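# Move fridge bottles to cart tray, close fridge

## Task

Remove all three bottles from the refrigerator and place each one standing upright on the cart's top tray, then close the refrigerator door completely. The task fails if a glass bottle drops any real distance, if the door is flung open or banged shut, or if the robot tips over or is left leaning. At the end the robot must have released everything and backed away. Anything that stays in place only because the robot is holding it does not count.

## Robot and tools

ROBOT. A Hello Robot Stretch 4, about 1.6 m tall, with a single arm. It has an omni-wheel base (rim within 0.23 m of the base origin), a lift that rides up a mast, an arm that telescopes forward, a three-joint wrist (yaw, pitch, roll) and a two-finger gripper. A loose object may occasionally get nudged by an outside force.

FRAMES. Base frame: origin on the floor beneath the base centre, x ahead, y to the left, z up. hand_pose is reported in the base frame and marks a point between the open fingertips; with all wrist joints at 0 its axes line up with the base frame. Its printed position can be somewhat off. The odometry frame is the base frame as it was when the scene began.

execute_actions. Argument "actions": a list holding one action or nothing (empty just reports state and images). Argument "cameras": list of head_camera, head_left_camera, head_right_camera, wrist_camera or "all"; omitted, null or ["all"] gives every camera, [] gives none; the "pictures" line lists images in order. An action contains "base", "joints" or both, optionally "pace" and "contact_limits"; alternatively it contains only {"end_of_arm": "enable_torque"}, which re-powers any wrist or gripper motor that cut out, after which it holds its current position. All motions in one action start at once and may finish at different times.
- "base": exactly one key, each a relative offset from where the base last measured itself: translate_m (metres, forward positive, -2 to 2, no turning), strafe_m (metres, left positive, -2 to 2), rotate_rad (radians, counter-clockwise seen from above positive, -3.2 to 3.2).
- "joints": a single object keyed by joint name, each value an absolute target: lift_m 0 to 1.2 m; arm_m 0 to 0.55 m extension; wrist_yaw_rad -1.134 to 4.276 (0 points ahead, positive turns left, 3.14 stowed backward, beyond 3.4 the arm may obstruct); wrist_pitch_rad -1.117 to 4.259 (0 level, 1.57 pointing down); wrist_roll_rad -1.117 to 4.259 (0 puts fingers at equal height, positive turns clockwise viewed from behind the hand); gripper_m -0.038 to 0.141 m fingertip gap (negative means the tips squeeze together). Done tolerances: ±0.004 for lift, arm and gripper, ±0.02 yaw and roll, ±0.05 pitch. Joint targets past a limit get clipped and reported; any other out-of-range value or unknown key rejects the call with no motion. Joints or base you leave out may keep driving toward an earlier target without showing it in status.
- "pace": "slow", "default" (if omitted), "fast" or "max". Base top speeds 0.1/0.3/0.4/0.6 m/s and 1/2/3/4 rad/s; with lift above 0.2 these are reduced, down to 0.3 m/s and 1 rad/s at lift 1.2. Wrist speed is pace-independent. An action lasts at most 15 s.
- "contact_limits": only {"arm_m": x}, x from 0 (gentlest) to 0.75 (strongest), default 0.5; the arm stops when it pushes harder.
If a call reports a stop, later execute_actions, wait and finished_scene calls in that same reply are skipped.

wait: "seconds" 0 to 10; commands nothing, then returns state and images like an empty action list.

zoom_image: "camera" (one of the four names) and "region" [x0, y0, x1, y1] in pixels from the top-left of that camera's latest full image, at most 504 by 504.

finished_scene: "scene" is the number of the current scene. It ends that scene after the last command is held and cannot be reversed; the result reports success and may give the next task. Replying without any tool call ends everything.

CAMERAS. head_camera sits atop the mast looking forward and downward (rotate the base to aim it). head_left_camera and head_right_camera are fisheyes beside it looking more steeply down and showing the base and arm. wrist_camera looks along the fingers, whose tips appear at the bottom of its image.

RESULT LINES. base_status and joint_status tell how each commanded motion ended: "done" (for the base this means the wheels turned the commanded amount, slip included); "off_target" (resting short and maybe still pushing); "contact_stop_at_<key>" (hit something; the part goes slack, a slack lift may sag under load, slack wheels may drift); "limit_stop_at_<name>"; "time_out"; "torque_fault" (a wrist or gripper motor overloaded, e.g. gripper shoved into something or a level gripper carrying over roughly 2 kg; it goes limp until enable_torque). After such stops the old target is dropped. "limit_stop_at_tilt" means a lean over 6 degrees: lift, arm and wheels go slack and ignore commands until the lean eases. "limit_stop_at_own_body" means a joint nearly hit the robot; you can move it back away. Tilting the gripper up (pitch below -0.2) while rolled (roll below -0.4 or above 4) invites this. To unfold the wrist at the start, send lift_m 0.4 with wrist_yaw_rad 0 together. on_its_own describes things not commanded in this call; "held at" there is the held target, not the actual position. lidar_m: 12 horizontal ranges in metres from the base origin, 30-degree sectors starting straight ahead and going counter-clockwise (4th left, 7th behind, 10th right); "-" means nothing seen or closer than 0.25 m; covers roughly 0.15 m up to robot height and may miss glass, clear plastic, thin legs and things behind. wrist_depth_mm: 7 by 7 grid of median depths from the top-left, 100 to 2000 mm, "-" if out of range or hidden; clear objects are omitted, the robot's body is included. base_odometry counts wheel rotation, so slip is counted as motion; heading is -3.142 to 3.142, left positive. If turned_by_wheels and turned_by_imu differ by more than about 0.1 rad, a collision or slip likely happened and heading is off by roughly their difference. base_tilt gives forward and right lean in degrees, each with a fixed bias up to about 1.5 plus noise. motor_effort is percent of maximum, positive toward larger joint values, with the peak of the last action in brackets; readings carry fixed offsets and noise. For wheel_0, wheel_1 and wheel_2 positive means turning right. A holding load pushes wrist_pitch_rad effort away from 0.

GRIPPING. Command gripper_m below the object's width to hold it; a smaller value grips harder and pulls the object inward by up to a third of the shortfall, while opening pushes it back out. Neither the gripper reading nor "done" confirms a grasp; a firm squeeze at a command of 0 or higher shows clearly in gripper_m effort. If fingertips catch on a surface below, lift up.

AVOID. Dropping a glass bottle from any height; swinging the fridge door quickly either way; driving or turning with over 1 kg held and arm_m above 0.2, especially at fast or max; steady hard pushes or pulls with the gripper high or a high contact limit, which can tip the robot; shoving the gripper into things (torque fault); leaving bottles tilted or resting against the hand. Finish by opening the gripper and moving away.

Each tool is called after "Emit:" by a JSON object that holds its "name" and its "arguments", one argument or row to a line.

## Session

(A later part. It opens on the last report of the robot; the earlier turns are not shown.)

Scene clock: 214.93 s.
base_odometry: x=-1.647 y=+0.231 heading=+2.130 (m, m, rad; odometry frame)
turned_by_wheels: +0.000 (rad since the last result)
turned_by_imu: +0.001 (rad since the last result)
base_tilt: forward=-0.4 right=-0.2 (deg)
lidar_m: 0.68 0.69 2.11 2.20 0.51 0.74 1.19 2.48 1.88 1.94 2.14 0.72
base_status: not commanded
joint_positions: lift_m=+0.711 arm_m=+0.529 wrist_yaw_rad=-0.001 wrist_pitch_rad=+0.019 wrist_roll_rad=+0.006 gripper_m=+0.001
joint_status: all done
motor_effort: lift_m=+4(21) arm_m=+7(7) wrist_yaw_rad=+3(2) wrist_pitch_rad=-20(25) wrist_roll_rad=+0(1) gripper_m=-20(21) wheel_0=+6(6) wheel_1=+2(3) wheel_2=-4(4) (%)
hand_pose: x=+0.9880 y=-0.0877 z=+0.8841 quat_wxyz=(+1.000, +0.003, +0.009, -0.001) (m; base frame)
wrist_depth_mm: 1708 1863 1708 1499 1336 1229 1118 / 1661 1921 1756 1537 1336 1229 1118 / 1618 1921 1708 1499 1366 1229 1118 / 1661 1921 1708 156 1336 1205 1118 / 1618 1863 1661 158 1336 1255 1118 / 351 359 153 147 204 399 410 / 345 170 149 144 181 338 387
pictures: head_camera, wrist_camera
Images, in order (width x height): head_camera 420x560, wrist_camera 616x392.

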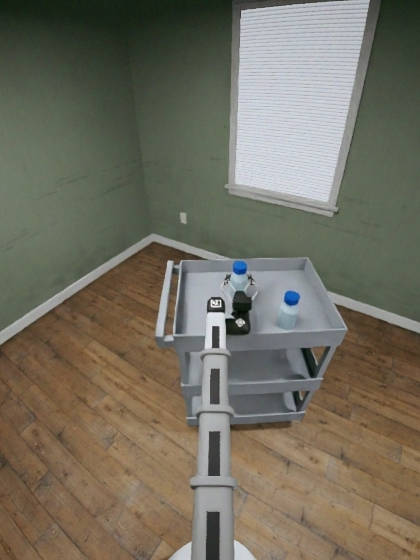

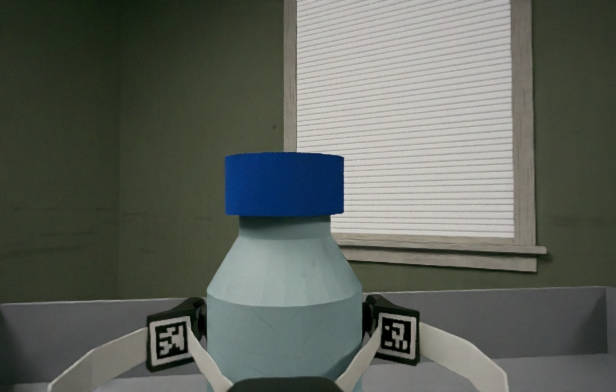

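Emit:
{"name": "execute_actions", "arguments": {
  "actions": [
    {"joints":{"lift_m":0.72,"wrist_pitch_rad":0.15}}
  ],
  "cameras": []
}}

Emit:
{"name": "execute_actions", "arguments": {
  "actions": [
    {"joints":{"gripper_m":0.11},"pace":"slow"}
  ],
  "cameras": ["wrist_camera"]
}}

Emit:
{"name": "execute_actions", "arguments": {
  "actions": [
    {"joints":{"lift_m":0.82,"wrist_pitch_rad":0}}
  ],
  "cameras": []
}}

Emit:
{"name": "execute_actions", "arguments": {
  "actions": [
    {"base":{"translate_m":-0.12},"joints":{"arm_m":0.02,"gripper_m":0.13}}
  ],
  "cameras": ["head_camera"]
}}

Emit:
{"name": "execute_actions", "arguments": {
  "actions": [
    {"base":{"strafe_m":-0.06}}
  ],
  "cameras": []
}}

Emit:
{"name": "execute_actions", "arguments": {
  "actions": [
    {"base":{"rotate_rad":-0.47}}
  ],
  "cameras": []
}}

Emit:
{"name": "execute_actions", "arguments": {
  "actions": [
    {"base":{"translate_m":-0.3},"joints":{"lift_m":0.4}}
  ],
  "cameras": []
}}

Emit:
{"name": "execute_actions", "arguments": {
  "actions": [
    {"base":{"rotate_rad":-3.2},"joints":{"lift_m":0.09},"pace":"slow"}
  ],
  "cameras": ["wrist_camera","head_camera"]
}}

Scene clock: 216.00 s.
base_odometry: x=-1.647 y=+0.231 heading=+2.130 (m, m, rad; odometry frame)
turned_by_wheels: +0.000 (rad since the last result)
turned_by_imu: +0.000 (rad since the last result)
base_tilt: forward=-0.3 right=-0.1 (deg)
lidar_m: 0.67 0.71 2.10 2.20 0.52 0.74 1.21 2.50 1.88 1.98 2.15 0.71
base_status: not commanded
joint_positions: lift_m=+0.720 arm_m=+0.529 wrist_yaw_rad=+0.001 wrist_pitch_rad=+0.152 wrist_roll_rad=+0.006 gripper_m=+0.001
joint_status: all done
motor_effort: lift_m=+21(21) arm_m=+6(7) wrist_yaw_rad=-1(5) wrist_pitch_rad=-6(17) wrist_roll_rad=+1(1) gripper_m=-19(20) wheel_0=+6(6) wheel_1=+2(2) wheel_2=-3(4) (%)
hand_pose: x=+0.9850 y=-0.0873 z=+0.8544 quat_wxyz=(+0.997, +0.003, +0.076, +0.000) (m; base frame)
wrist_depth_mm: 1618 1808 1576 1430 1281 1182 1098 / 1618 1808 1618 1464 1308 1182 1078 / 1661 1863 1708 1464 1336 1205 1098 / 1661 1921 1708 150 1308 1205 1138 / 353 364 366 156 392 399 413 / 353 362 154 147 202 370 370 / 272 169 148 144 181 248 273
pictures: none
No camera images: the call's "cameras" was empty. Leave "cameras" out to get every camera's image.

Scene clock: 220.17 s.
base_odometry: x=-1.647 y=+0.231 heading=+2.130 (m, m, rad; odometry frame)
turned_by_wheels: +0.000 (rad since the last result)
turned_by_imu: +0.001 (rad since the last result)
base_tilt: forward=-0.4 right=-0.1 (deg)
lidar_m: 0.67 0.70 2.11 2.21 0.53 0.74 1.20 2.52 1.87 1.93 2.15 0.71
base_status: not commanded
joint_positions: lift_m=+0.720 arm_m=+0.529 wrist_yaw_rad=+0.000 wrist_pitch_rad=+0.153 wrist_roll_rad=+0.006 gripper_m=+0.110
joint_status: all done
motor_effort: lift_m=+20(21) arm_m=+6(6) wrist_yaw_rad=+1(2) wrist_pitch_rad=-8(9) wrist_roll_rad=+1(1) gripper_m=-1(19) wheel_0=+6(6) wheel_1=+2(2) wheel_2=-3(3) (%)
hand_pose: x=+0.9848 y=-0.0875 z=+0.8542 quat_wxyz=(+0.997, +0.003, +0.076, +0.000) (m; base frame)
wrist_depth_mm: 1618 1808 1618 1430 1308 1160 1078 / 1618 1863 1661 1430 1308 1182 1098 / 1618 1863 1661 1430 1336 1205 1118 / 1661 1863 1708 156 1336 1229 1138 / 351 364 368 163 389 402 413 / 351 322 166 156 204 368 370 / 271 245 167 154 258 259 273
pictures: wrist_camera
Images, in order (width x height): wrist_camera 616x392.

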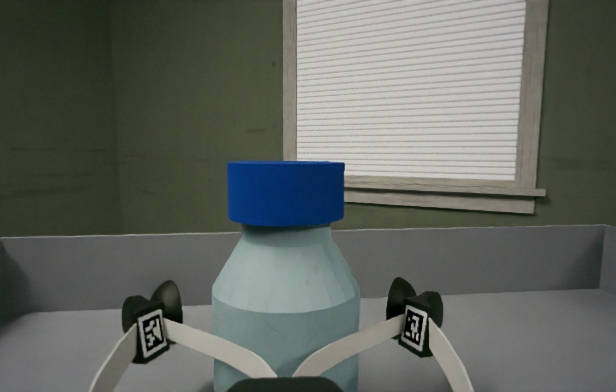

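Scene clock: 221.60 s.
base_odometry: x=-1.647 y=+0.231 heading=+2.130 (m, m, rad; odometry frame)
turned_by_wheels: +0.000 (rad since the last result)
turned_by_imu: +0.000 (rad since the last result)
base_tilt: forward=-0.4 right=-0.1 (deg)
lidar_m: 0.67 0.70 2.10 2.22 0.52 0.73 1.19 2.49 1.88 1.94 2.14 0.70
base_status: not commanded
joint_positions: lift_m=+0.820 arm_m=+0.529 wrist_yaw_rad=+0.000 wrist_pitch_rad=+0.003 wrist_roll_rad=+0.006 gripper_m=+0.110
joint_status: all done
motor_effort: lift_m=+21(21) arm_m=+6(7) wrist_yaw_rad=+1(1) wrist_pitch_rad=-8(16) wrist_roll_rad=+1(0) gripper_m=-1(2) wheel_0=+5(5) wheel_1=+2(2) wheel_2=-3(3) (%)
hand_pose: x=+0.9882 y=-0.0875 z=+0.9972 quat_wxyz=(+1.000, +0.003, +0.001, +0.000) (m; base frame)
wrist_depth_mm: 1708 1983 1756 1537 1397 1229 1160 / 1661 1921 1708 1537 1397 1229 1118 / 1708 1863 1708 1499 1308 1205 1118 / 1661 1863 1661 1499 1336 1229 1138 / 1661 1921 1708 1499 1308 1205 1118 / 1618 1808 1708 1499 217 1205 1098 / 1661 1808 1576 1430 1336 1182 1118
pictures: none
No camera images: the call's "cameras" was empty. Leave "cameras" out to get every camera's image.

Scene clock: 224.17 s.
base_odometry: x=-1.583 y=+0.129 heading=+2.129 (m, m, rad; odometry frame)
turned_by_wheels: +0.000 (rad since the last result)
turned_by_imu: +0.001 (rad since the last result)
base_tilt: forward=-0.3 right=+0.0 (deg)
lidar_m: 0.80 2.25 2.16 2.25 0.45 0.97 1.11 2.32 1.83 1.89 2.22 0.84
base_status: done
joint_positions: lift_m=+0.820 arm_m=+0.021 wrist_yaw_rad=+0.000 wrist_pitch_rad=+0.003 wrist_roll_rad=+0.006 gripper_m=+0.130
joint_status: all done
motor_effort: lift_m=+21(21) arm_m=-8(8) wrist_yaw_rad=+0(2) wrist_pitch_rad=-6(8) wrist_roll_rad=+1(1) gripper_m=-1(3) wheel_0=-5(9) wheel_1=-2(8) wheel_2=+1(10) (%)
hand_pose: x=+0.4808 y=-0.0874 z=+0.9973 quat_wxyz=(+1.000, +0.003, +0.001, +0.000) (m; base frame)
wrist_depth_mm: - - - - 1863 1756 1576 / - - - - 1863 1708 1576 / - - - - 1863 1756 1576 / - - - - 1863 1708 1537 / - - - - 1863 1661 1618 / 1921 208 960 931 640 1661 1537 / 1863 512 530 535 554 580 1499
pictures: head_camera
Images, in order (width x height): head_camera 420x560.

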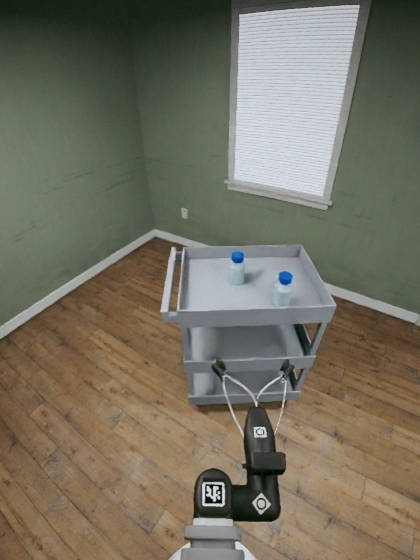

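Scene clock: 225.37 s.
base_odometry: x=-1.533 y=+0.161 heading=+2.130 (m, m, rad; odometry frame)
turned_by_wheels: +0.000 (rad since the last result)
turned_by_imu: +0.001 (rad since the last result)
base_tilt: forward=-0.3 right=-0.2 (deg)
lidar_m: 0.79 0.83 2.22 2.29 0.51 1.07 1.72 2.34 1.78 1.83 2.18 0.85
base_status: done
joint_positions: lift_m=+0.820 arm_m=+0.021 wrist_yaw_rad=+0.000 wrist_pitch_rad=+0.003 wrist_roll_rad=+0.006 gripper_m=+0.130
joint_status: not commanded
motor_effort: lift_m=+21(21) arm_m=-8(8) wrist_yaw_rad=+0(0) wrist_pitch_rad=-8(7) wrist_roll_rad=+1(1) gripper_m=-1(2) wheel_0=+4(13) wheel_1=+0(9) wheel_2=+0(1) (%)
hand_pose: x=+0.4808 y=-0.0874 z=+0.9973 quat_wxyz=(+1.000, +0.003, +0.001, +0.000) (m; base frame)
wrist_depth_mm: - - - - 1808 1708 1537 / - - - - 1921 1708 1537 / - - - - 1863 1708 1576 / - - - - 1808 1661 1537 / - - - - 1808 1661 1499 / 1921 208 931 917 627 1618 1499 / 525 517 530 544 559 574 1499
pictures: none
No camera images: the call's "cameras" was empty. Leave "cameras" out to get every camera's image.

Scene clock: 226.63 s.
base_odometry: x=-1.533 y=+0.161 heading=+1.660 (m, m, rad; odometry frame)
turned_by_wheels: -0.469 (rad since the last result)
turned_by_imu: -0.473 (rad since the last result)
base_tilt: forward=-0.4 right=-0.1 (deg)
lidar_m: 0.83 0.78 0.84 2.21 0.63 0.51 1.07 1.73 2.49 1.77 1.84 2.17
base_status: done
joint_positions: lift_m=+0.820 arm_m=+0.021 wrist_yaw_rad=+0.000 wrist_pitch_rad=+0.003 wrist_roll_rad=+0.006 gripper_m=+0.130
joint_status: not commanded
motor_effort: lift_m=+21(21) arm_m=-8(8) wrist_yaw_rad=+0(1) wrist_pitch_rad=-6(7) wrist_roll_rad=+1(0) gripper_m=-2(0) wheel_0=+4(11) wheel_1=+1(7) wheel_2=+2(10) (%)
hand_pose: x=+0.4808 y=-0.0874 z=+0.9973 quat_wxyz=(+1.000, +0.003, +0.001, +0.000) (m; base frame)
wrist_depth_mm: 1863 1863 1921 1921 1863 1808 1863 / 1863 1808 1808 1863 1921 1808 1808 / 1808 1808 1808 1808 1863 1808 1756 / 1808 1808 1808 1808 1808 1756 1808 / 1808 1756 1863 1863 1808 1756 1808 / 854 208 1808 1863 1808 1808 1756 / 530 544 609 1808 1808 1756 1808
pictures: none
No camera images: the call's "cameras" was empty. Leave "cameras" out to get every camera's image.

Scene clock: 229.30 s.
base_odometry: x=-1.506 y=-0.138 heading=+1.660 (m, m, rad; odometry frame)
turned_by_wheels: +0.000 (rad since the last result)
turned_by_imu: +0.002 (rad since the last result)
base_tilt: forward=-0.4 right=-0.1 (deg)
lidar_m: 1.09 1.06 2.29 0.37 0.32 0.48 0.78 0.80 2.04 1.84 1.85 2.49
base_status: done
joint_positions: lift_m=+0.400 arm_m=+0.021 wrist_yaw_rad=+0.000 wrist_pitch_rad=+0.003 wrist_roll_rad=+0.006 gripper_m=+0.130
joint_status: all done
motor_effort: lift_m=+17(19) arm_m=-8(8) wrist_yaw_rad=+0(1) wrist_pitch_rad=-8(8) wrist_roll_rad=+1(1) gripper_m=-1(1) wheel_0=-4(10) wheel_1=-2(7) wheel_2=+2(9) (%)
hand_pose: x=+0.4808 y=-0.0874 z=+0.5777 quat_wxyz=(+1.000, +0.003, +0.001, +0.000) (m; base frame)
wrist_depth_mm: - - - - - - - / - - - - - - - / 750 842 946 - - - - / - - - - - - - / 1098 1229 1229 - - - - / 759 209 - - - - - / 1118 1060 931 1397 1464 1464 1537
pictures: none
No camera images: the call's "cameras" was empty. Leave "cameras" out to get every camera's image.

Scene clock: 233.80 s.
base_odometry: x=-1.506 y=-0.138 heading=-1.539 (m, m, rad; odometry frame)
turned_by_wheels: -3.199 (rad since the last result)
turned_by_imu: -3.224 (rad since the last result)
base_tilt: forward=-0.3 right=-0.1 (deg)
lidar_m: 0.76 0.79 1.90 2.17 1.84 2.49 1.11 1.05 2.32 2.23 0.31 0.45
base_status: done
joint_positions: lift_m=+0.090 arm_m=+0.021 wrist_yaw_rad=+0.000 wrist_pitch_rad=+0.003 wrist_roll_rad=+0.006 gripper_m=+0.130
joint_status: all done
motor_effort: lift_m=+16(16) arm_m=-8(8) wrist_yaw_rad=+1(0) wrist_pitch_rad=-8(7) wrist_roll_rad=+0(1) gripper_m=-1(2) wheel_0=+5(8) wheel_1=+2(5) wheel_2=+3(5) (%)
hand_pose: x=+0.4808 y=-0.0874 z=+0.2677 quat_wxyz=(+1.000, +0.003, +0.001, +0.000) (m; base frame)
wrist_depth_mm: 504 707 946 960 634 436 319 / 500 585 585 647 564 442 319 / 500 699 917 931 627 436 319 / 496 699 946 946 634 442 319 / 496 699 917 917 640 442 320 / 492 209 778 778 569 392 319 / 488 496 500 504 517 392 320
pictures: head_camera, wrist_camera
Images, in order (width x height): head_camera 420x560, wrist_camera 616x392.

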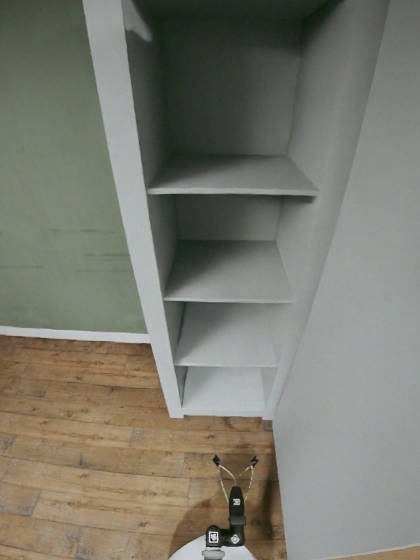

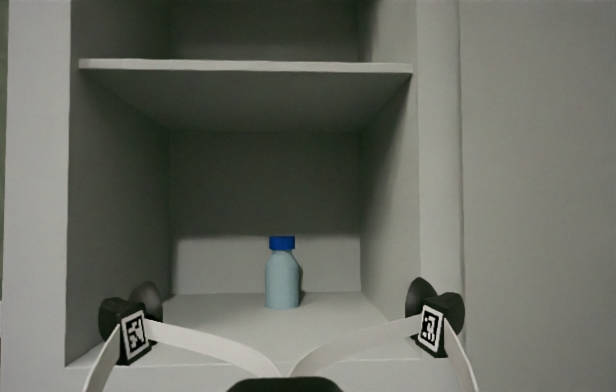

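Emit:
{"name": "execute_actions", "arguments": {
  "actions": [
    {"base":{"translate_m":0.1},"joints":{"arm_m":0.25}}
  ],
  "cameras": []
}}

Emit:
{"name": "execute_actions", "arguments": {
  "actions": [
    {"joints":{"arm_m":0.44,"lift_m":0.03}}
  ],
  "cameras": ["wrist_camera"]
}}

Scene clock: 235.87 s.
base_odometry: x=-1.503 y=-0.238 heading=-1.539 (m, m, rad; odometry frame)
turned_by_wheels: +0.000 (rad since the last result)
turned_by_imu: +0.001 (rad since the last result)
base_tilt: forward=-0.2 right=+0.0 (deg)
lidar_m: 0.67 0.69 1.76 2.47 1.90 2.62 1.21 1.16 2.32 0.31 0.32 0.45
base_status: done
joint_positions: lift_m=+0.090 arm_m=+0.249 wrist_yaw_rad=+0.000 wrist_pitch_rad=+0.002 wrist_roll_rad=+0.006 gripper_m=+0.130
joint_status: all done
motor_effort: lift_m=+16(16) arm_m=+8(8) wrist_yaw_rad=+0(1) wrist_pitch_rad=-9(7) wrist_roll_rad=+0(1) gripper_m=-1(0) wheel_0=+4(11) wheel_1=+1(6) wheel_2=+0(10) (%)
hand_pose: x=+0.7080 y=-0.0874 z=+0.2677 quat_wxyz=(+1.000, +0.003, +0.001, +0.000) (m; base frame)
wrist_depth_mm: 402 413 410 415 413 359 262 / 445 591 591 591 554 359 260 / 445 609 621 621 634 362 260 / 442 609 615 615 621 359 262 / 442 603 609 621 621 359 263 / 439 209 609 469 585 320 262 / 433 433 436 430 459 322 262
pictures: none
No camera images: the call's "cameras" was empty. Leave "cameras" out to get every camera's image.

Scene clock: 237.53 s.
base_odometry: x=-1.503 y=-0.238 heading=-1.539 (m, m, rad; odometry frame)
turned_by_wheels: +0.000 (rad since the last result)
turned_by_imu: +0.001 (rad since the last result)
base_tilt: forward=-0.3 right=+0.1 (deg)
lidar_m: 0.68 0.69 1.77 2.50 1.87 2.61 1.22 1.14 2.34 0.29 0.31 0.44
base_status: not commanded
joint_positions: lift_m=+0.030 arm_m=+0.439 wrist_yaw_rad=+0.000 wrist_pitch_rad=+0.002 wrist_roll_rad=+0.006 gripper_m=+0.130
joint_status: all done
motor_effort: lift_m=+17(16) arm_m=+8(9) wrist_yaw_rad=+0(1) wrist_pitch_rad=-8(7) wrist_roll_rad=+1(1) gripper_m=-1(0) wheel_0=+3(3) wheel_1=+1(1) wheel_2=+0(1) (%)
hand_pose: x=+0.8980 y=-0.0874 z=+0.2077 quat_wxyz=(+1.000, +0.003, +0.001, +0.000) (m; base frame)
wrist_depth_mm: 424 430 436 439 442 366 265 / 421 427 436 439 445 364 264 / 421 424 430 436 439 366 265 / 418 424 430 430 436 366 265 / 418 424 427 285 439 366 265 / 415 209 421 270 430 325 265 / 347 301 272 264 319 307 266
pictures: wrist_camera
Images, in order (width x height): wrist_camera 616x392.

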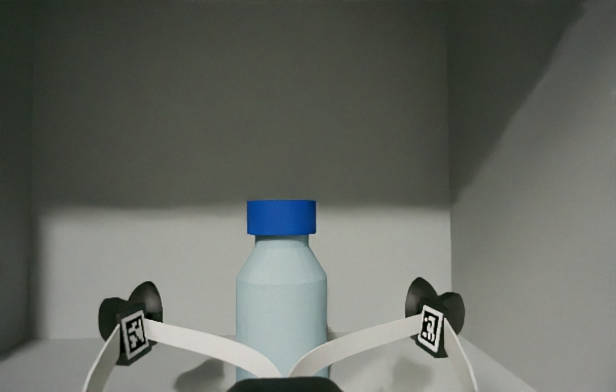

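Emit:
{"name": "execute_actions", "arguments": {
  "actions": [
    {"joints":{"arm_m":0.538,"wrist_pitch_rad":0.04}}
  ],
  "cameras": []
}}

Emit:
{"name": "execute_actions", "arguments": {
  "actions": [
    {"joints":{"gripper_m":0.0}}
  ],
  "cameras": []
}}

Emit:
{"name": "execute_actions", "arguments": {
  "actions": [
    {"joints":{"lift_m":0.09}}
  ],
  "cameras": ["wrist_camera"]
}}

Emit:
{"name": "execute_actions", "arguments": {
  "actions": [
    {"base":{"translate_m":-0.2},"joints":{"arm_m":0.02}}
  ],
  "cameras": ["wrist_camera"]
}}

Scene clock: 238.97 s.
base_odometry: x=-1.503 y=-0.238 heading=-1.539 (m, m, rad; odometry frame)
turned_by_wheels: +0.000 (rad since the last result)
turned_by_imu: +0.000 (rad since the last result)
base_tilt: forward=-0.4 right=-0.1 (deg)
lidar_m: 0.67 0.69 1.79 2.46 1.88 2.61 1.21 1.14 2.32 0.30 0.32 0.45
base_status: not commanded
joint_positions: lift_m=+0.030 arm_m=+0.537 wrist_yaw_rad=+0.000 wrist_pitch_rad=+0.042 wrist_roll_rad=+0.006 gripper_m=+0.130
joint_status: all done
motor_effort: lift_m=+16(17) arm_m=+8(9) wrist_yaw_rad=-1(0) wrist_pitch_rad=-7(8) wrist_roll_rad=+1(0) gripper_m=-1(1) wheel_0=+3(3) wheel_1=+1(1) wheel_2=+0(0) (%)
hand_pose: x=+0.9957 y=-0.0874 z=+0.1962 quat_wxyz=(+1.000, +0.003, +0.021, +0.000) (m; base frame)
wrist_depth_mm: 322 325 329 334 338 342 266 / 322 325 329 334 336 342 265 / 322 325 330 334 338 342 266 / 325 325 327 179 338 342 267 / 324 325 329 183 336 342 267 / 322 208 180 173 338 329 266 / 307 270 172 168 286 286 267
pictures: none
No camera images: the call's "cameras" was empty. Leave "cameras" out to get every camera's image.

Scene clock: 241.17 s.
base_odometry: x=-1.503 y=-0.238 heading=-1.539 (m, m, rad; odometry frame)
turned_by_wheels: +0.000 (rad since the last result)
turned_by_imu: +0.001 (rad since the last result)
base_tilt: forward=-0.3 right=+0.0 (deg)
lidar_m: 0.67 0.70 1.77 2.49 1.87 2.62 1.21 1.15 2.33 0.30 0.32 0.46
base_status: not commanded
joint_positions: lift_m=+0.030 arm_m=+0.537 wrist_yaw_rad=+0.001 wrist_pitch_rad=+0.043 wrist_roll_rad=+0.006 gripper_m=+0.001
joint_status: all done
motor_effort: lift_m=+17(17) arm_m=+8(8) wrist_yaw_rad=-3(4) wrist_pitch_rad=-9(9) wrist_roll_rad=+1(1) gripper_m=-20(22) wheel_0=+3(3) wheel_1=+1(1) wheel_2=+0(0) (%)
hand_pose: x=+0.9959 y=-0.0871 z=+0.1960 quat_wxyz=(+1.000, +0.003, +0.022, +0.000) (m; base frame)
wrist_depth_mm: 322 325 329 330 338 340 266 / 322 325 329 334 338 342 266 / 320 324 329 334 336 340 267 / 322 325 327 155 338 340 266 / 322 325 327 159 336 340 268 / 322 329 160 151 206 342 268 / 304 170 151 145 181 267 267
pictures: none
No camera images: the call's "cameras" was empty. Leave "cameras" out to get every camera's image.

Scene clock: 242.33 s.
base_odometry: x=-1.503 y=-0.238 heading=-1.539 (m, m, rad; odometry frame)
turned_by_wheels: +0.000 (rad since the last result)
turned_by_imu: +0.000 (rad since the last result)
base_tilt: forward=-0.3 right=-0.1 (deg)
lidar_m: 0.66 0.69 1.79 2.47 1.88 2.62 1.21 1.15 2.32 0.30 0.32 0.47
base_status: not commanded
joint_positions: lift_m=+0.090 arm_m=+0.537 wrist_yaw_rad=+0.000 wrist_pitch_rad=+0.048 wrist_roll_rad=+0.006 gripper_m=+0.001
joint_status: all done
motor_effort: lift_m=+23(24) arm_m=+8(7) wrist_yaw_rad=-1(2) wrist_pitch_rad=-22(24) wrist_roll_rad=+0(1) gripper_m=-21(21) wheel_0=+3(3) wheel_1=+1(1) wheel_2=+1(1) (%)
hand_pose: x=+0.9957 y=-0.0873 z=+0.2541 quat_wxyz=(+1.000, +0.003, +0.024, +0.000) (m; base frame)
wrist_depth_mm: 320 324 329 330 338 338 267 / 322 325 325 332 334 340 267 / 322 324 329 332 336 340 267 / 322 325 327 153 336 340 266 / 324 325 330 158 340 342 266 / 322 325 160 151 206 342 266 / 322 170 150 145 181 310 268
pictures: wrist_camera
Images, in order (width x height): wrist_camera 616x392.

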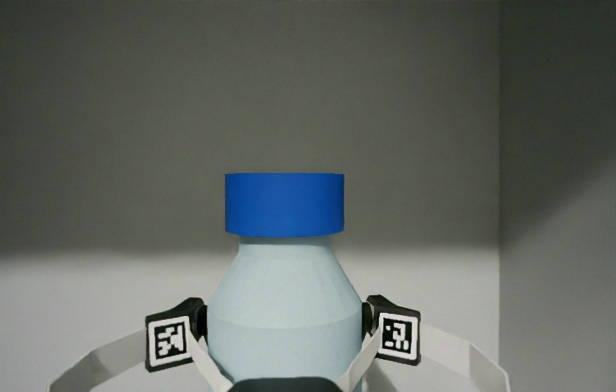

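Scene clock: 244.90 s.
base_odometry: x=-1.509 y=-0.038 heading=-1.540 (m, m, rad; odometry frame)
turned_by_wheels: -0.001 (rad since the last result)
turned_by_imu: +0.001 (rad since the last result)
base_tilt: forward=-0.2 right=+0.0 (deg)
lidar_m: 0.86 0.91 2.06 1.80 1.82 2.40 1.03 0.96 2.33 2.24 0.37 0.43
base_status: done
joint_positions: lift_m=+0.090 arm_m=+0.021 wrist_yaw_rad=+0.000 wrist_pitch_rad=+0.048 wrist_roll_rad=+0.006 gripper_m=+0.001
joint_status: all done
motor_effort: lift_m=+23(23) arm_m=-8(8) wrist_yaw_rad=+0(2) wrist_pitch_rad=-22(24) wrist_roll_rad=+1(1) gripper_m=-21(21) wheel_0=-4(10) wheel_1=-3(4) wheel_2=-1(11) (%)
hand_pose: x=+0.4804 y=-0.0875 z=+0.2540 quat_wxyz=(+1.000, +0.003, +0.024, +0.000) (m; base frame)
wrist_depth_mm: 1098 707 1025 1042 627 436 315 / 1138 647 707 707 621 439 315 / 1098 707 1025 1025 621 436 317 / 1118 691 991 153 627 436 317 / 1098 707 1025 158 634 439 317 / 891 615 161 151 207 436 317 / 634 169 150 146 181 368 319
pictures: wrist_camera
Images, in order (width x height): wrist_camera 616x392.

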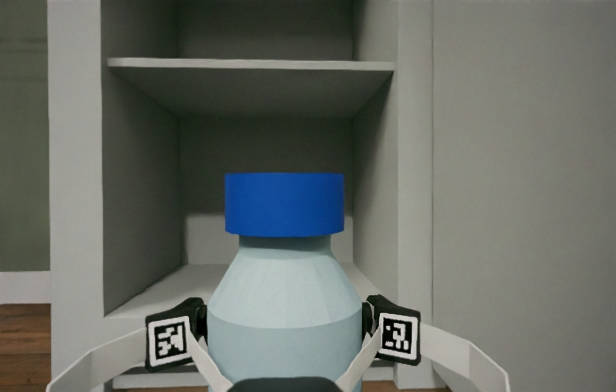

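Emit:
{"name": "execute_actions", "arguments": {
  "actions": [
    {"base":{"rotate_rad":3.2},"joints":{"lift_m":0.82},"pace":"slow"}
  ],
  "cameras": []
}}

Emit:
{"name": "execute_actions", "arguments": {
  "actions": [
    {"base":{"translate_m":0.2}}
  ],
  "cameras": []
}}

Emit:
{"name": "execute_actions", "arguments": {
  "actions": [
    {"base":{"rotate_rad":0.64},"pace":"slow"}
  ],
  "cameras": []
}}

Emit:
{"name": "execute_actions", "arguments": {
  "actions": [
    {"joints":{"arm_m":0.49}}
  ],
  "cameras": []
}}

Emit:
{"name": "execute_actions", "arguments": {
  "actions": [
    {"joints":{"lift_m":0.77},"pace":"slow"}
  ],
  "cameras": ["head_camera","wrist_camera"]
}}

Scene clock: 251.13 s.
base_odometry: x=-1.509 y=-0.038 heading=+1.660 (m, m, rad; odometry frame)
turned_by_wheels: +3.199 (rad since the last result)
turned_by_imu: +3.227 (rad since the last result)
base_tilt: forward=-0.3 right=+0.0 (deg)
lidar_m: 1.01 0.97 2.30 2.24 0.39 0.48 0.87 1.54 2.18 1.80 1.85 2.38
base_status: done
joint_positions: lift_m=+0.820 arm_m=+0.021 wrist_yaw_rad=+0.000 wrist_pitch_rad=+0.048 wrist_roll_rad=+0.006 gripper_m=+0.001
joint_status: all done
motor_effort: lift_m=+23(24) arm_m=-8(8) wrist_yaw_rad=-1(2) wrist_pitch_rad=-22(24) wrist_roll_rad=+1(1) gripper_m=-20(21) wheel_0=-5(9) wheel_1=-2(6) wheel_2=-3(6) (%)
hand_pose: x=+0.4805 y=-0.0874 z=+0.9840 quat_wxyz=(+1.000, +0.003, +0.024, +0.000) (m; base frame)
wrist_depth_mm: - - - - - - - / - - - - - - - / - - - - - - - / - - - 153 - - - / - 1182 1160 158 - - - / 676 732 161 151 206 - - / 1008 170 150 146 181 - -
pictures: none
No camera images: the call's "cameras" was empty. Leave "cameras" out to get every camera's image.

Scene clock: 253.20 s.
base_odometry: x=-1.527 y=+0.161 heading=+1.660 (m, m, rad; odometry frame)
turned_by_wheels: +0.000 (rad since the last result)
turned_by_imu: +0.001 (rad since the last result)
base_tilt: forward=-0.3 right=+0.0 (deg)
lidar_m: 0.84 0.80 0.83 2.24 0.62 0.52 1.08 1.72 2.51 1.78 1.87 2.18
base_status: done
joint_positions: lift_m=+0.820 arm_m=+0.021 wrist_yaw_rad=+0.000 wrist_pitch_rad=+0.048 wrist_roll_rad=+0.006 gripper_m=+0.001
joint_status: not commanded
motor_effort: lift_m=+23(23) arm_m=-8(8) wrist_yaw_rad=+0(2) wrist_pitch_rad=-23(23) wrist_roll_rad=+1(1) gripper_m=-21(20) wheel_0=+5(10) wheel_1=+1(6) wheel_2=-1(11) (%)
hand_pose: x=+0.4805 y=-0.0874 z=+0.9840 quat_wxyz=(+1.000, +0.003, +0.024, +0.000) (m; base frame)
wrist_depth_mm: 1808 1863 1808 1808 1863 1808 1808 / 1808 1808 1863 1808 1808 1808 1756 / 1863 1808 1863 1863 1808 1808 1756 / 1756 1808 1863 153 1808 1863 1808 / 1863 1756 1808 158 1808 1808 1863 / 778 640 160 151 207 1863 1808 / 512 170 151 145 182 1863 1808
pictures: none
No camera images: the call's "cameras" was empty. Leave "cameras" out to get every camera's image.

Scene clock: 255.10 s.
base_odometry: x=-1.527 y=+0.161 heading=+2.299 (m, m, rad; odometry frame)
turned_by_wheels: +0.639 (rad since the last result)
turned_by_imu: +0.645 (rad since the last result)
base_tilt: forward=-0.3 right=-0.2 (deg)
lidar_m: 0.80 2.24 2.22 0.52 0.52 1.06 1.81 2.55 1.78 1.96 2.14 0.81
base_status: done
joint_positions: lift_m=+0.820 arm_m=+0.021 wrist_yaw_rad=+0.000 wrist_pitch_rad=+0.048 wrist_roll_rad=+0.006 gripper_m=+0.001
joint_status: not commanded
motor_effort: lift_m=+23(23) arm_m=-8(8) wrist_yaw_rad=+0(1) wrist_pitch_rad=-23(24) wrist_roll_rad=+1(0) gripper_m=-21(22) wheel_0=-6(9) wheel_1=-2(7) wheel_2=-3(6) (%)
hand_pose: x=+0.4805 y=-0.0873 z=+0.9840 quat_wxyz=(+1.000, +0.003, +0.024, +0.000) (m; base frame)
wrist_depth_mm: 1863 - - - - 1708 1499 / 1863 - - - - 1756 1499 / 1808 - - - - 1708 1537 / 1863 - - 152 - 1756 1537 / 1808 - - 158 1921 1661 1499 / 1808 - 161 151 207 759 1464 / 1756 169 151 145 181 530 525
pictures: none
No camera images: the call's "cameras" was empty. Leave "cameras" out to get every camera's image.

Scene clock: 257.57 s.
base_odometry: x=-1.527 y=+0.161 heading=+2.299 (m, m, rad; odometry frame)
turned_by_wheels: +0.000 (rad since the last result)
turned_by_imu: +0.001 (rad since the last result)
base_tilt: forward=-0.2 right=-0.1 (deg)
lidar_m: 0.80 2.24 2.23 0.51 0.54 1.08 1.83 2.55 1.77 1.96 2.16 0.82
base_status: not commanded
joint_positions: lift_m=+0.820 arm_m=+0.489 wrist_yaw_rad=+0.000 wrist_pitch_rad=+0.048 wrist_roll_rad=+0.006 gripper_m=+0.001
joint_status: all done
motor_effort: lift_m=+23(23) arm_m=+8(8) wrist_yaw_rad=+0(0) wrist_pitch_rad=-22(22) wrist_roll_rad=+1(1) gripper_m=-21(21) wheel_0=-6(6) wheel_1=-2(2) wheel_2=-3(2) (%)
hand_pose: x=+0.9477 y=-0.0874 z=+0.9841 quat_wxyz=(+1.000, +0.003, +0.024, +0.000) (m; base frame)
wrist_depth_mm: 1576 1863 - 1863 1618 1397 1229 / 1537 1863 - 1863 1576 1366 1229 / 1576 1863 - 1808 1576 1366 1255 / 1537 1863 - 152 1618 1397 1229 / 1576 1863 - 158 1576 1397 1255 / 1576 1863 160 151 207 1366 1229 / 1537 170 151 145 181 324 512
pictures: none
No camera images: the call's "cameras" was empty. Leave "cameras" out to get every camera's image.

Scene clock: 258.87 s.
base_odometry: x=-1.527 y=+0.161 heading=+2.299 (m, m, rad; odometry frame)
turned_by_wheels: +0.000 (rad since the last result)
turned_by_imu: +0.000 (rad since the last result)
base_tilt: forward=-0.3 right=+0.0 (deg)
lidar_m: 0.78 2.24 2.22 0.51 0.52 1.07 1.83 2.55 1.78 1.95 2.16 0.82
base_status: not commanded
joint_positions: lift_m=+0.770 arm_m=+0.489 wrist_yaw_rad=+0.000 wrist_pitch_rad=+0.048 wrist_roll_rad=+0.006 gripper_m=+0.001
joint_status: all done
motor_effort: lift_m=+18(22) arm_m=+8(8) wrist_yaw_rad=-1(0) wrist_pitch_rad=-23(24) wrist_roll_rad=+1(1) gripper_m=-21(19) wheel_0=-5(6) wheel_1=-2(2) wheel_2=-2(2) (%)
hand_pose: x=+0.9477 y=-0.0874 z=+0.9344 quat_wxyz=(+1.000, +0.003, +0.024, +0.000) (m; base frame)
wrist_depth_mm: 1576 1863 - 1808 1576 1397 1229 / 1576 1863 - 1808 1576 1397 1205 / 1537 1863 - 1921 1576 1397 1255 / 1576 1808 - 153 1537 1366 1229 / 1618 1808 - 158 1618 1464 1255 / 1576 504 160 151 207 521 508 / 309 170 151 145 181 312 452
pictures: head_camera, wrist_camera
Images, in order (width x height): head_camera 420x560, wrist_camera 616x392.

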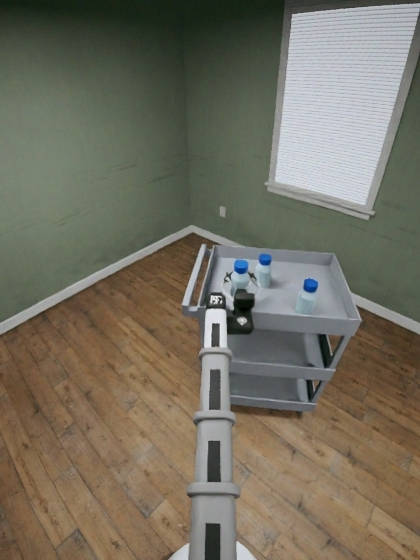

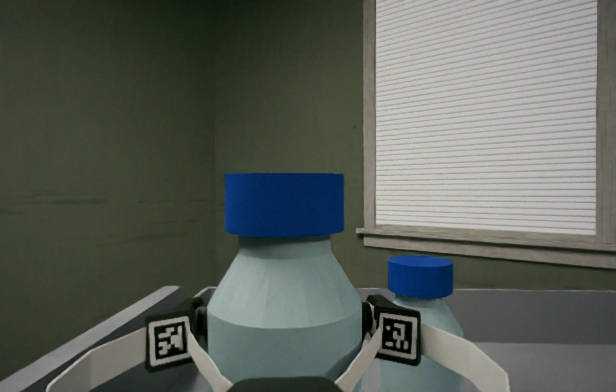

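Emit:
{"name": "execute_actions", "arguments": {
  "actions": [
    {"joints":{"lift_m":0.715,"wrist_pitch_rad":0.09},"pace":"slow"}
  ],
  "cameras": ["wrist_camera"]
}}

Emit:
{"name": "execute_actions", "arguments": {
  "actions": [
    {"joints":{"gripper_m":0.1},"pace":"slow"}
  ],
  "cameras": ["wrist_camera"]
}}

Emit:
{"name": "execute_actions", "arguments": {
  "actions": [
    {"joints":{"lift_m":0.82,"wrist_pitch_rad":0}}
  ],
  "cameras": []
}}

Emit:
{"name": "execute_actions", "arguments": {
  "actions": [
    {"joints":{"arm_m":0.02,"gripper_m":0}}
  ],
  "cameras": ["head_camera","head_left_camera"]
}}

Scene clock: 260.43 s.
base_odometry: x=-1.527 y=+0.161 heading=+2.299 (m, m, rad; odometry frame)
turned_by_wheels: +0.000 (rad since the last result)
turned_by_imu: +0.001 (rad since the last result)
base_tilt: forward=-0.2 right=+0.0 (deg)
lidar_m: 0.80 2.24 2.22 0.51 0.53 1.08 1.82 2.55 1.78 1.97 2.14 0.82
base_status: not commanded
joint_positions: lift_m=+0.715 arm_m=+0.489 wrist_yaw_rad=+0.000 wrist_pitch_rad=+0.092 wrist_roll_rad=+0.006 gripper_m=+0.001
joint_status: all done
motor_effort: lift_m=+14(18) arm_m=+8(8) wrist_yaw_rad=+1(1) wrist_pitch_rad=-5(27) wrist_roll_rad=+1(0) gripper_m=-22(21) wheel_0=-6(5) wheel_1=-2(2) wheel_2=-3(3) (%)
hand_pose: x=+0.9467 y=-0.0875 z=+0.8671 quat_wxyz=(+0.999, +0.003, +0.046, +0.000) (m; base frame)
wrist_depth_mm: 1537 1808 - 1863 1576 1366 1229 / 1576 1808 - 1808 1576 1336 1255 / 1576 1808 - 1808 1576 1397 1229 / 1576 1808 - 153 1499 1366 1255 / 1537 436 473 158 317 512 521 / 255 307 161 151 207 407 436 / 217 170 150 145 181 276 309
pictures: wrist_camera
Images, in order (width x height): wrist_camera 616x392.

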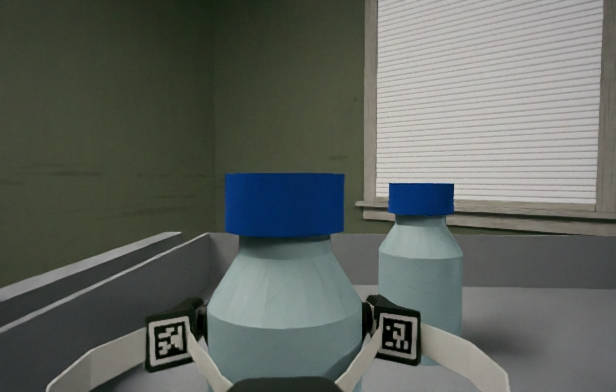

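Scene clock: 264.20 s.
base_odometry: x=-1.527 y=+0.161 heading=+2.299 (m, m, rad; odometry frame)
turned_by_wheels: +0.000 (rad since the last result)
turned_by_imu: +0.001 (rad since the last result)
base_tilt: forward=-0.4 right=-0.1 (deg)
lidar_m: 0.79 2.24 2.22 0.52 0.52 1.07 1.82 2.56 1.78 1.95 2.15 0.82
base_status: not commanded
joint_positions: lift_m=+0.715 arm_m=+0.489 wrist_yaw_rad=+0.000 wrist_pitch_rad=+0.090 wrist_roll_rad=+0.006 gripper_m=+0.100
joint_status: all done
motor_effort: lift_m=+14(15) arm_m=+8(8) wrist_yaw_rad=+0(1) wrist_pitch_rad=+0(5) wrist_roll_rad=+1(1) gripper_m=-1(20) wheel_0=-6(6) wheel_1=-1(2) wheel_2=-2(3) (%)
hand_pose: x=+0.9468 y=-0.0875 z=+0.8676 quat_wxyz=(+0.999, +0.003, +0.045, +0.000) (m; base frame)
wrist_depth_mm: 1537 1808 - 1808 1537 1397 1229 / 1576 1808 - 1863 1576 1336 1229 / 1537 1863 - 1808 1576 1366 1229 / 1618 1756 - 194 1499 1366 1281 / 1537 436 530 186 319 517 517 / 259 289 195 181 217 404 439 / 226 274 179 174 291 306 309
pictures: wrist_camera
Images, in order (width x height): wrist_camera 616x392.

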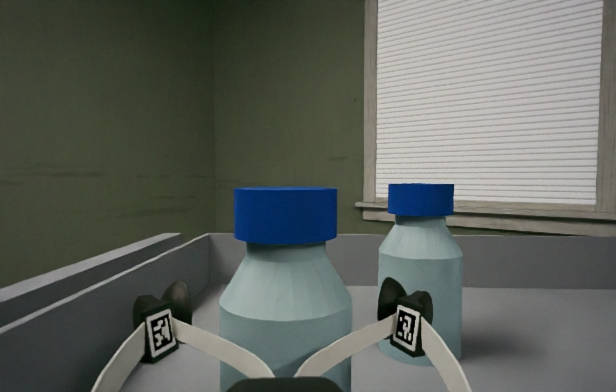

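Scene clock: 265.67 s.
base_odometry: x=-1.527 y=+0.161 heading=+2.299 (m, m, rad; odometry frame)
turned_by_wheels: +0.000 (rad since the last result)
turned_by_imu: +0.000 (rad since the last result)
base_tilt: forward=-0.4 right=+0.0 (deg)
lidar_m: 0.80 2.24 2.22 0.50 0.53 1.08 1.83 2.56 1.78 1.96 2.14 0.81
base_status: not commanded
joint_positions: lift_m=+0.820 arm_m=+0.489 wrist_yaw_rad=+0.000 wrist_pitch_rad=+0.003 wrist_roll_rad=+0.006 gripper_m=+0.100
joint_status: all done
motor_effort: lift_m=+21(22) arm_m=+8(8) wrist_yaw_rad=+1(1) wrist_pitch_rad=-7(17) wrist_roll_rad=+0(1) gripper_m=+0(3) wheel_0=-6(6) wheel_1=-2(2) wheel_2=-2(2) (%)
hand_pose: x=+0.9480 y=-0.0875 z=+0.9972 quat_wxyz=(+1.000, +0.003, +0.001, +0.000) (m; base frame)
wrist_depth_mm: 1576 1863 - 1863 1618 1397 1281 / 1576 1863 - 1863 1576 1397 1255 / 1576 1808 - 1808 1618 1397 1255 / 1537 1863 - 1863 1576 1397 1255 / 1537 1863 - 1863 1618 1397 1255 / 1537 1756 - 1808 216 1397 1255 / 1537 415 477 521 319 512 504
pictures: none
No camera images: the call's "cameras" was empty. Leave "cameras" out to get every camera's image.

Scene clock: 268.13 s.
base_odometry: x=-1.527 y=+0.161 heading=+2.299 (m, m, rad; odometry frame)
turned_by_wheels: +0.000 (rad since the last result)
turned_by_imu: +0.001 (rad since the last result)
base_tilt: forward=-0.3 right=+0.0 (deg)
lidar_m: 0.80 2.24 2.22 0.52 0.53 1.06 1.81 2.55 1.79 1.95 2.16 0.80
base_status: not commanded
joint_positions: lift_m=+0.820 arm_m=+0.021 wrist_yaw_rad=+0.000 wrist_pitch_rad=+0.003 wrist_roll_rad=+0.006 gripper_m=+0.000
joint_status: all done
motor_effort: lift_m=+21(21) arm_m=-8(9) wrist_yaw_rad=+0(1) wrist_pitch_rad=-7(8) wrist_roll_rad=+1(1) gripper_m=-5(4) wheel_0=-6(6) wheel_1=-2(2) wheel_2=-2(3) (%)
hand_pose: x=+0.4808 y=-0.0874 z=+0.9973 quat_wxyz=(+1.000, +0.003, +0.001, +0.000) (m; base frame)
wrist_depth_mm: 1921 - - - - 1756 1537 / 1808 - - - - 1708 1537 / 1808 - - - - 1708 1499 / 1808 - - - - 1756 1537 / 1808 - - - - 1708 1576 / 1808 - 750 204 976 809 1464 / 1863 634 182 185 163 521 517
pictures: head_camera, head_left_camera
Images, in order (width x height): head_camera 420x560, head_left_camera 420x672.

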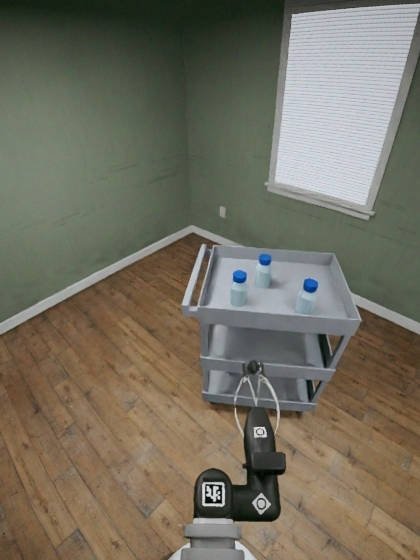

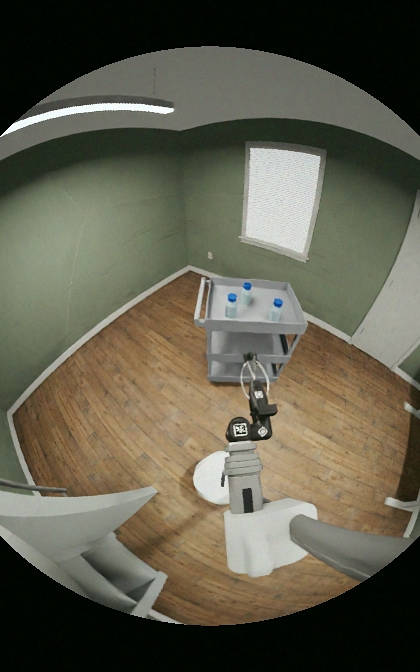

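Emit:
{"name": "execute_actions", "arguments": {
  "actions": [
    {"base":{"rotate_rad":0.83},"joints":{"lift_m":0.45}}
  ],
  "cameras": []
}}

Emit:
{"name": "execute_actions", "arguments": {
  "actions": [
    {"base":{"translate_m":0.55}}
  ],
  "cameras": []
}}

Emit:
{"name": "execute_actions", "arguments": {
  "actions": [
    {"base":{"rotate_rad":1.57},"pace":"slow"}
  ],
  "cameras": ["head_camera","head_left_camera"]
}}

Scene clock: 270.87 s.
base_odometry: x=-1.527 y=+0.161 heading=+3.129 (m, m, rad; odometry frame)
turned_by_wheels: +0.829 (rad since the last result)
turned_by_imu: +0.837 (rad since the last result)
base_tilt: forward=-0.4 right=+0.0 (deg)
lidar_m: 2.21 2.28 0.52 1.02 1.10 2.26 1.77 1.82 2.22 0.88 0.79 0.82
base_status: done
joint_positions: lift_m=+0.450 arm_m=+0.021 wrist_yaw_rad=+0.000 wrist_pitch_rad=+0.003 wrist_roll_rad=+0.006 gripper_m=+0.000
joint_status: all done
motor_effort: lift_m=+17(20) arm_m=-8(8) wrist_yaw_rad=-1(0) wrist_pitch_rad=-7(9) wrist_roll_rad=+0(1) gripper_m=-7(4) wheel_0=-5(11) wheel_1=+0(8) wheel_2=-2(10) (%)
hand_pose: x=+0.4808 y=-0.0874 z=+0.6277 quat_wxyz=(+1.000, +0.003, +0.001, +0.000) (m; base frame)
wrist_depth_mm: 1808 1921 1921 - - - - / 1808 1863 - - - - - / 1756 1808 1808 - - - - / 1863 1863 1921 1921 - - - / 1808 1808 1921 1921 - - - / 1808 1808 1863 203 - - - / 1756 1708 181 185 163 1708 1708
pictures: none
No camera images: the call's "cameras" was empty. Leave "cameras" out to get every camera's image.

Scene clock: 274.20 s.
base_odometry: x=-2.077 y=+0.168 heading=+3.129 (m, m, rad; odometry frame)
turned_by_wheels: +0.001 (rad since the last result)
turned_by_imu: +0.000 (rad since the last result)
base_tilt: forward=-0.3 right=-0.1 (deg)
lidar_m: 1.67 1.71 1.74 0.86 0.46 2.25 3.11 2.40 0.78 0.53 0.64 1.76
base_status: done
joint_positions: lift_m=+0.450 arm_m=+0.021 wrist_yaw_rad=+0.000 wrist_pitch_rad=+0.003 wrist_roll_rad=+0.006 gripper_m=+0.000
joint_status: not commanded
motor_effort: lift_m=+17(17) arm_m=-8(8) wrist_yaw_rad=+0(1) wrist_pitch_rad=-6(7) wrist_roll_rad=+1(1) gripper_m=-4(6) wheel_0=+5(10) wheel_1=+3(6) wheel_2=-1(10) (%)
hand_pose: x=+0.4808 y=-0.0874 z=+0.6277 quat_wxyz=(+1.000, +0.003, +0.001, +0.000) (m; base frame)
wrist_depth_mm: 1336 1366 1397 1430 1430 1537 1537 / 1336 1366 1397 1430 1464 1499 1537 / 1336 1397 1397 1397 1430 1464 1537 / 1336 1336 1397 1397 1430 1464 1537 / 1336 1336 1366 1430 1430 1430 1537 / 1281 1336 1397 202 1430 1499 1499 / 1308 1308 181 185 163 1430 1499
pictures: none
No camera images: the call's "cameras" was empty. Leave "cameras" out to get every camera's image.

Scene clock: 277.07 s.
base_odometry: x=-2.077 y=+0.168 heading=-1.585 (m, m, rad; odometry frame)
turned_by_wheels: +1.569 (rad since the last result)
turned_by_imu: +1.583 (rad since the last result)
base_tilt: forward=-0.2 right=+0.0 (deg)
lidar_m: 0.87 0.49 2.26 2.32 2.37 0.79 0.52 0.62 1.76 1.67 1.72 1.74
base_status: done
joint_positions: lift_m=+0.450 arm_m=+0.021 wrist_yaw_rad=+0.000 wrist_pitch_rad=+0.003 wrist_roll_rad=+0.006 gripper_m=+0.000
joint_status: not commanded
motor_effort: lift_m=+17(17) arm_m=-8(8) wrist_yaw_rad=-1(0) wrist_pitch_rad=-7(8) wrist_roll_rad=+1(1) gripper_m=-4(5) wheel_0=-7(9) wheel_1=-2(7) wheel_2=-4(7) (%)
hand_pose: x=+0.4808 y=-0.0874 z=+0.6277 quat_wxyz=(+1.000, +0.003, +0.001, +0.000) (m; base frame)
wrist_depth_mm: 504 904 1397 1397 1430 1464 1537 / 504 917 1397 1397 1430 1430 1499 / 508 931 1366 1366 1397 1464 1499 / 504 917 1366 1397 1397 1430 1499 / 504 917 1336 1366 1430 1430 1464 / 508 917 1336 202 1397 1464 1464 / 504 699 182 186 163 1430 1464
pictures: head_camera, head_left_camera
Images, in order (width x height): head_camera 420x560, head_left_camera 420x672.

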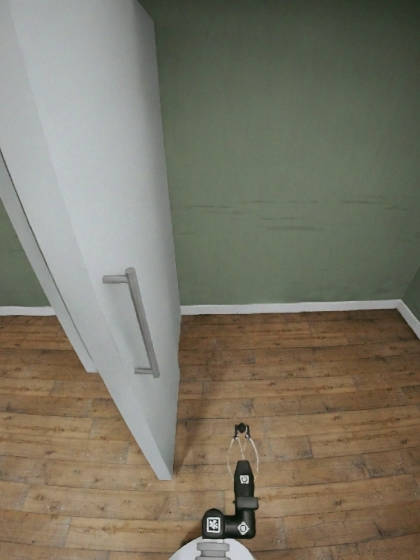

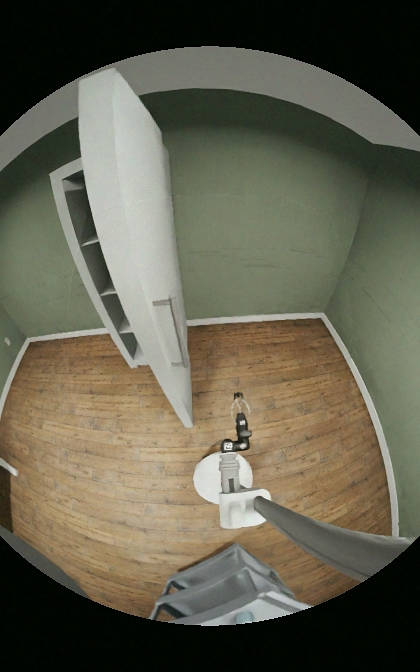

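Emit:
{"name": "execute_actions", "arguments": {
  "actions": [
    {"base":{"strafe_m":0.55},"joints":{"arm_m":0.3},"pace":"slow"}
  ],
  "cameras": ["head_camera","head_left_camera"]
}}

Emit:
{"name": "wait", "arguments": {
  "seconds": 4
}}

Scene clock: 283.83 s.
base_odometry: x=-1.527 y=+0.160 heading=-1.585 (m, m, rad; odometry frame)
turned_by_wheels: +0.000 (rad since the last result)
turned_by_imu: +0.004 (rad since the last result)
base_tilt: forward=-0.2 right=-0.1 (deg)
lidar_m: 0.65 0.69 2.24 1.78 1.81 2.24 0.87 0.79 0.82 2.23 2.30 1.04
base_status: done
joint_positions: lift_m=+0.450 arm_m=+0.232 wrist_yaw_rad=+0.000 wrist_pitch_rad=+0.003 wrist_roll_rad=+0.006 gripper_m=+0.000
joint_status: arm_m contact_stop (moved +0.210 of +0.279)
on_its_own: arm_m is slack since a contact_stop (your +0.300 is given up)
motor_effort: lift_m=+18(19) arm_m=+0(27) wrist_yaw_rad=+1(15) wrist_pitch_rad=-7(11) wrist_roll_rad=+1(1) gripper_m=-5(7) wheel_0=-6(12) wheel_1=+2(13) wheel_2=-1(15) (%)
hand_pose: x=+0.6910 y=-0.0875 z=+0.6275 quat_wxyz=(+1.000, +0.003, +0.001, +0.000) (m; base frame)
wrist_depth_mm: 273 309 357 427 525 1255 1281 / 272 309 357 424 521 1229 1255 / 270 307 355 424 521 1205 1255 / 271 307 351 418 517 1229 1255 / 267 304 351 418 508 1205 1255 / 268 304 336 203 500 1182 1229 / 267 291 182 185 164 1205 1229
pictures: head_camera, head_left_camera
Images, in order (width x height): head_camera 420x560, head_left_camera 420x672.

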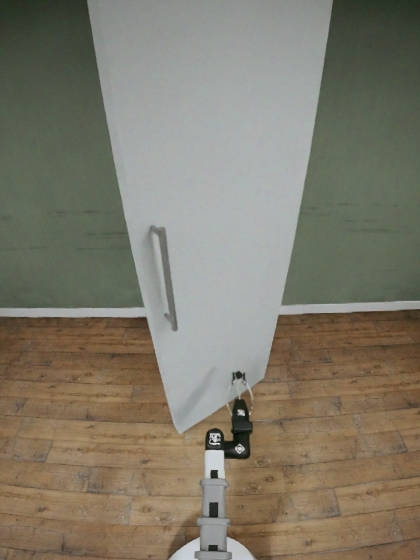

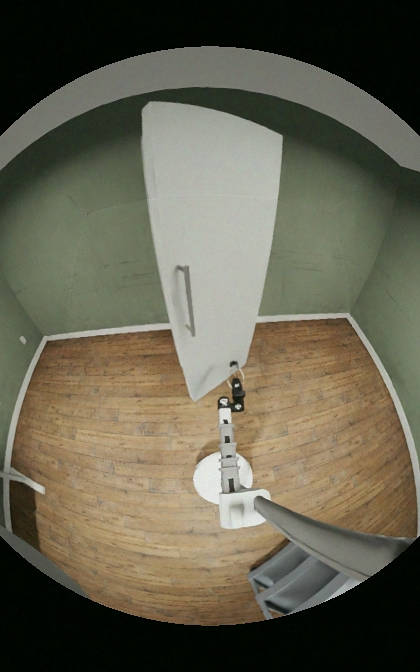

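not run: a stop came earlier in this reply.


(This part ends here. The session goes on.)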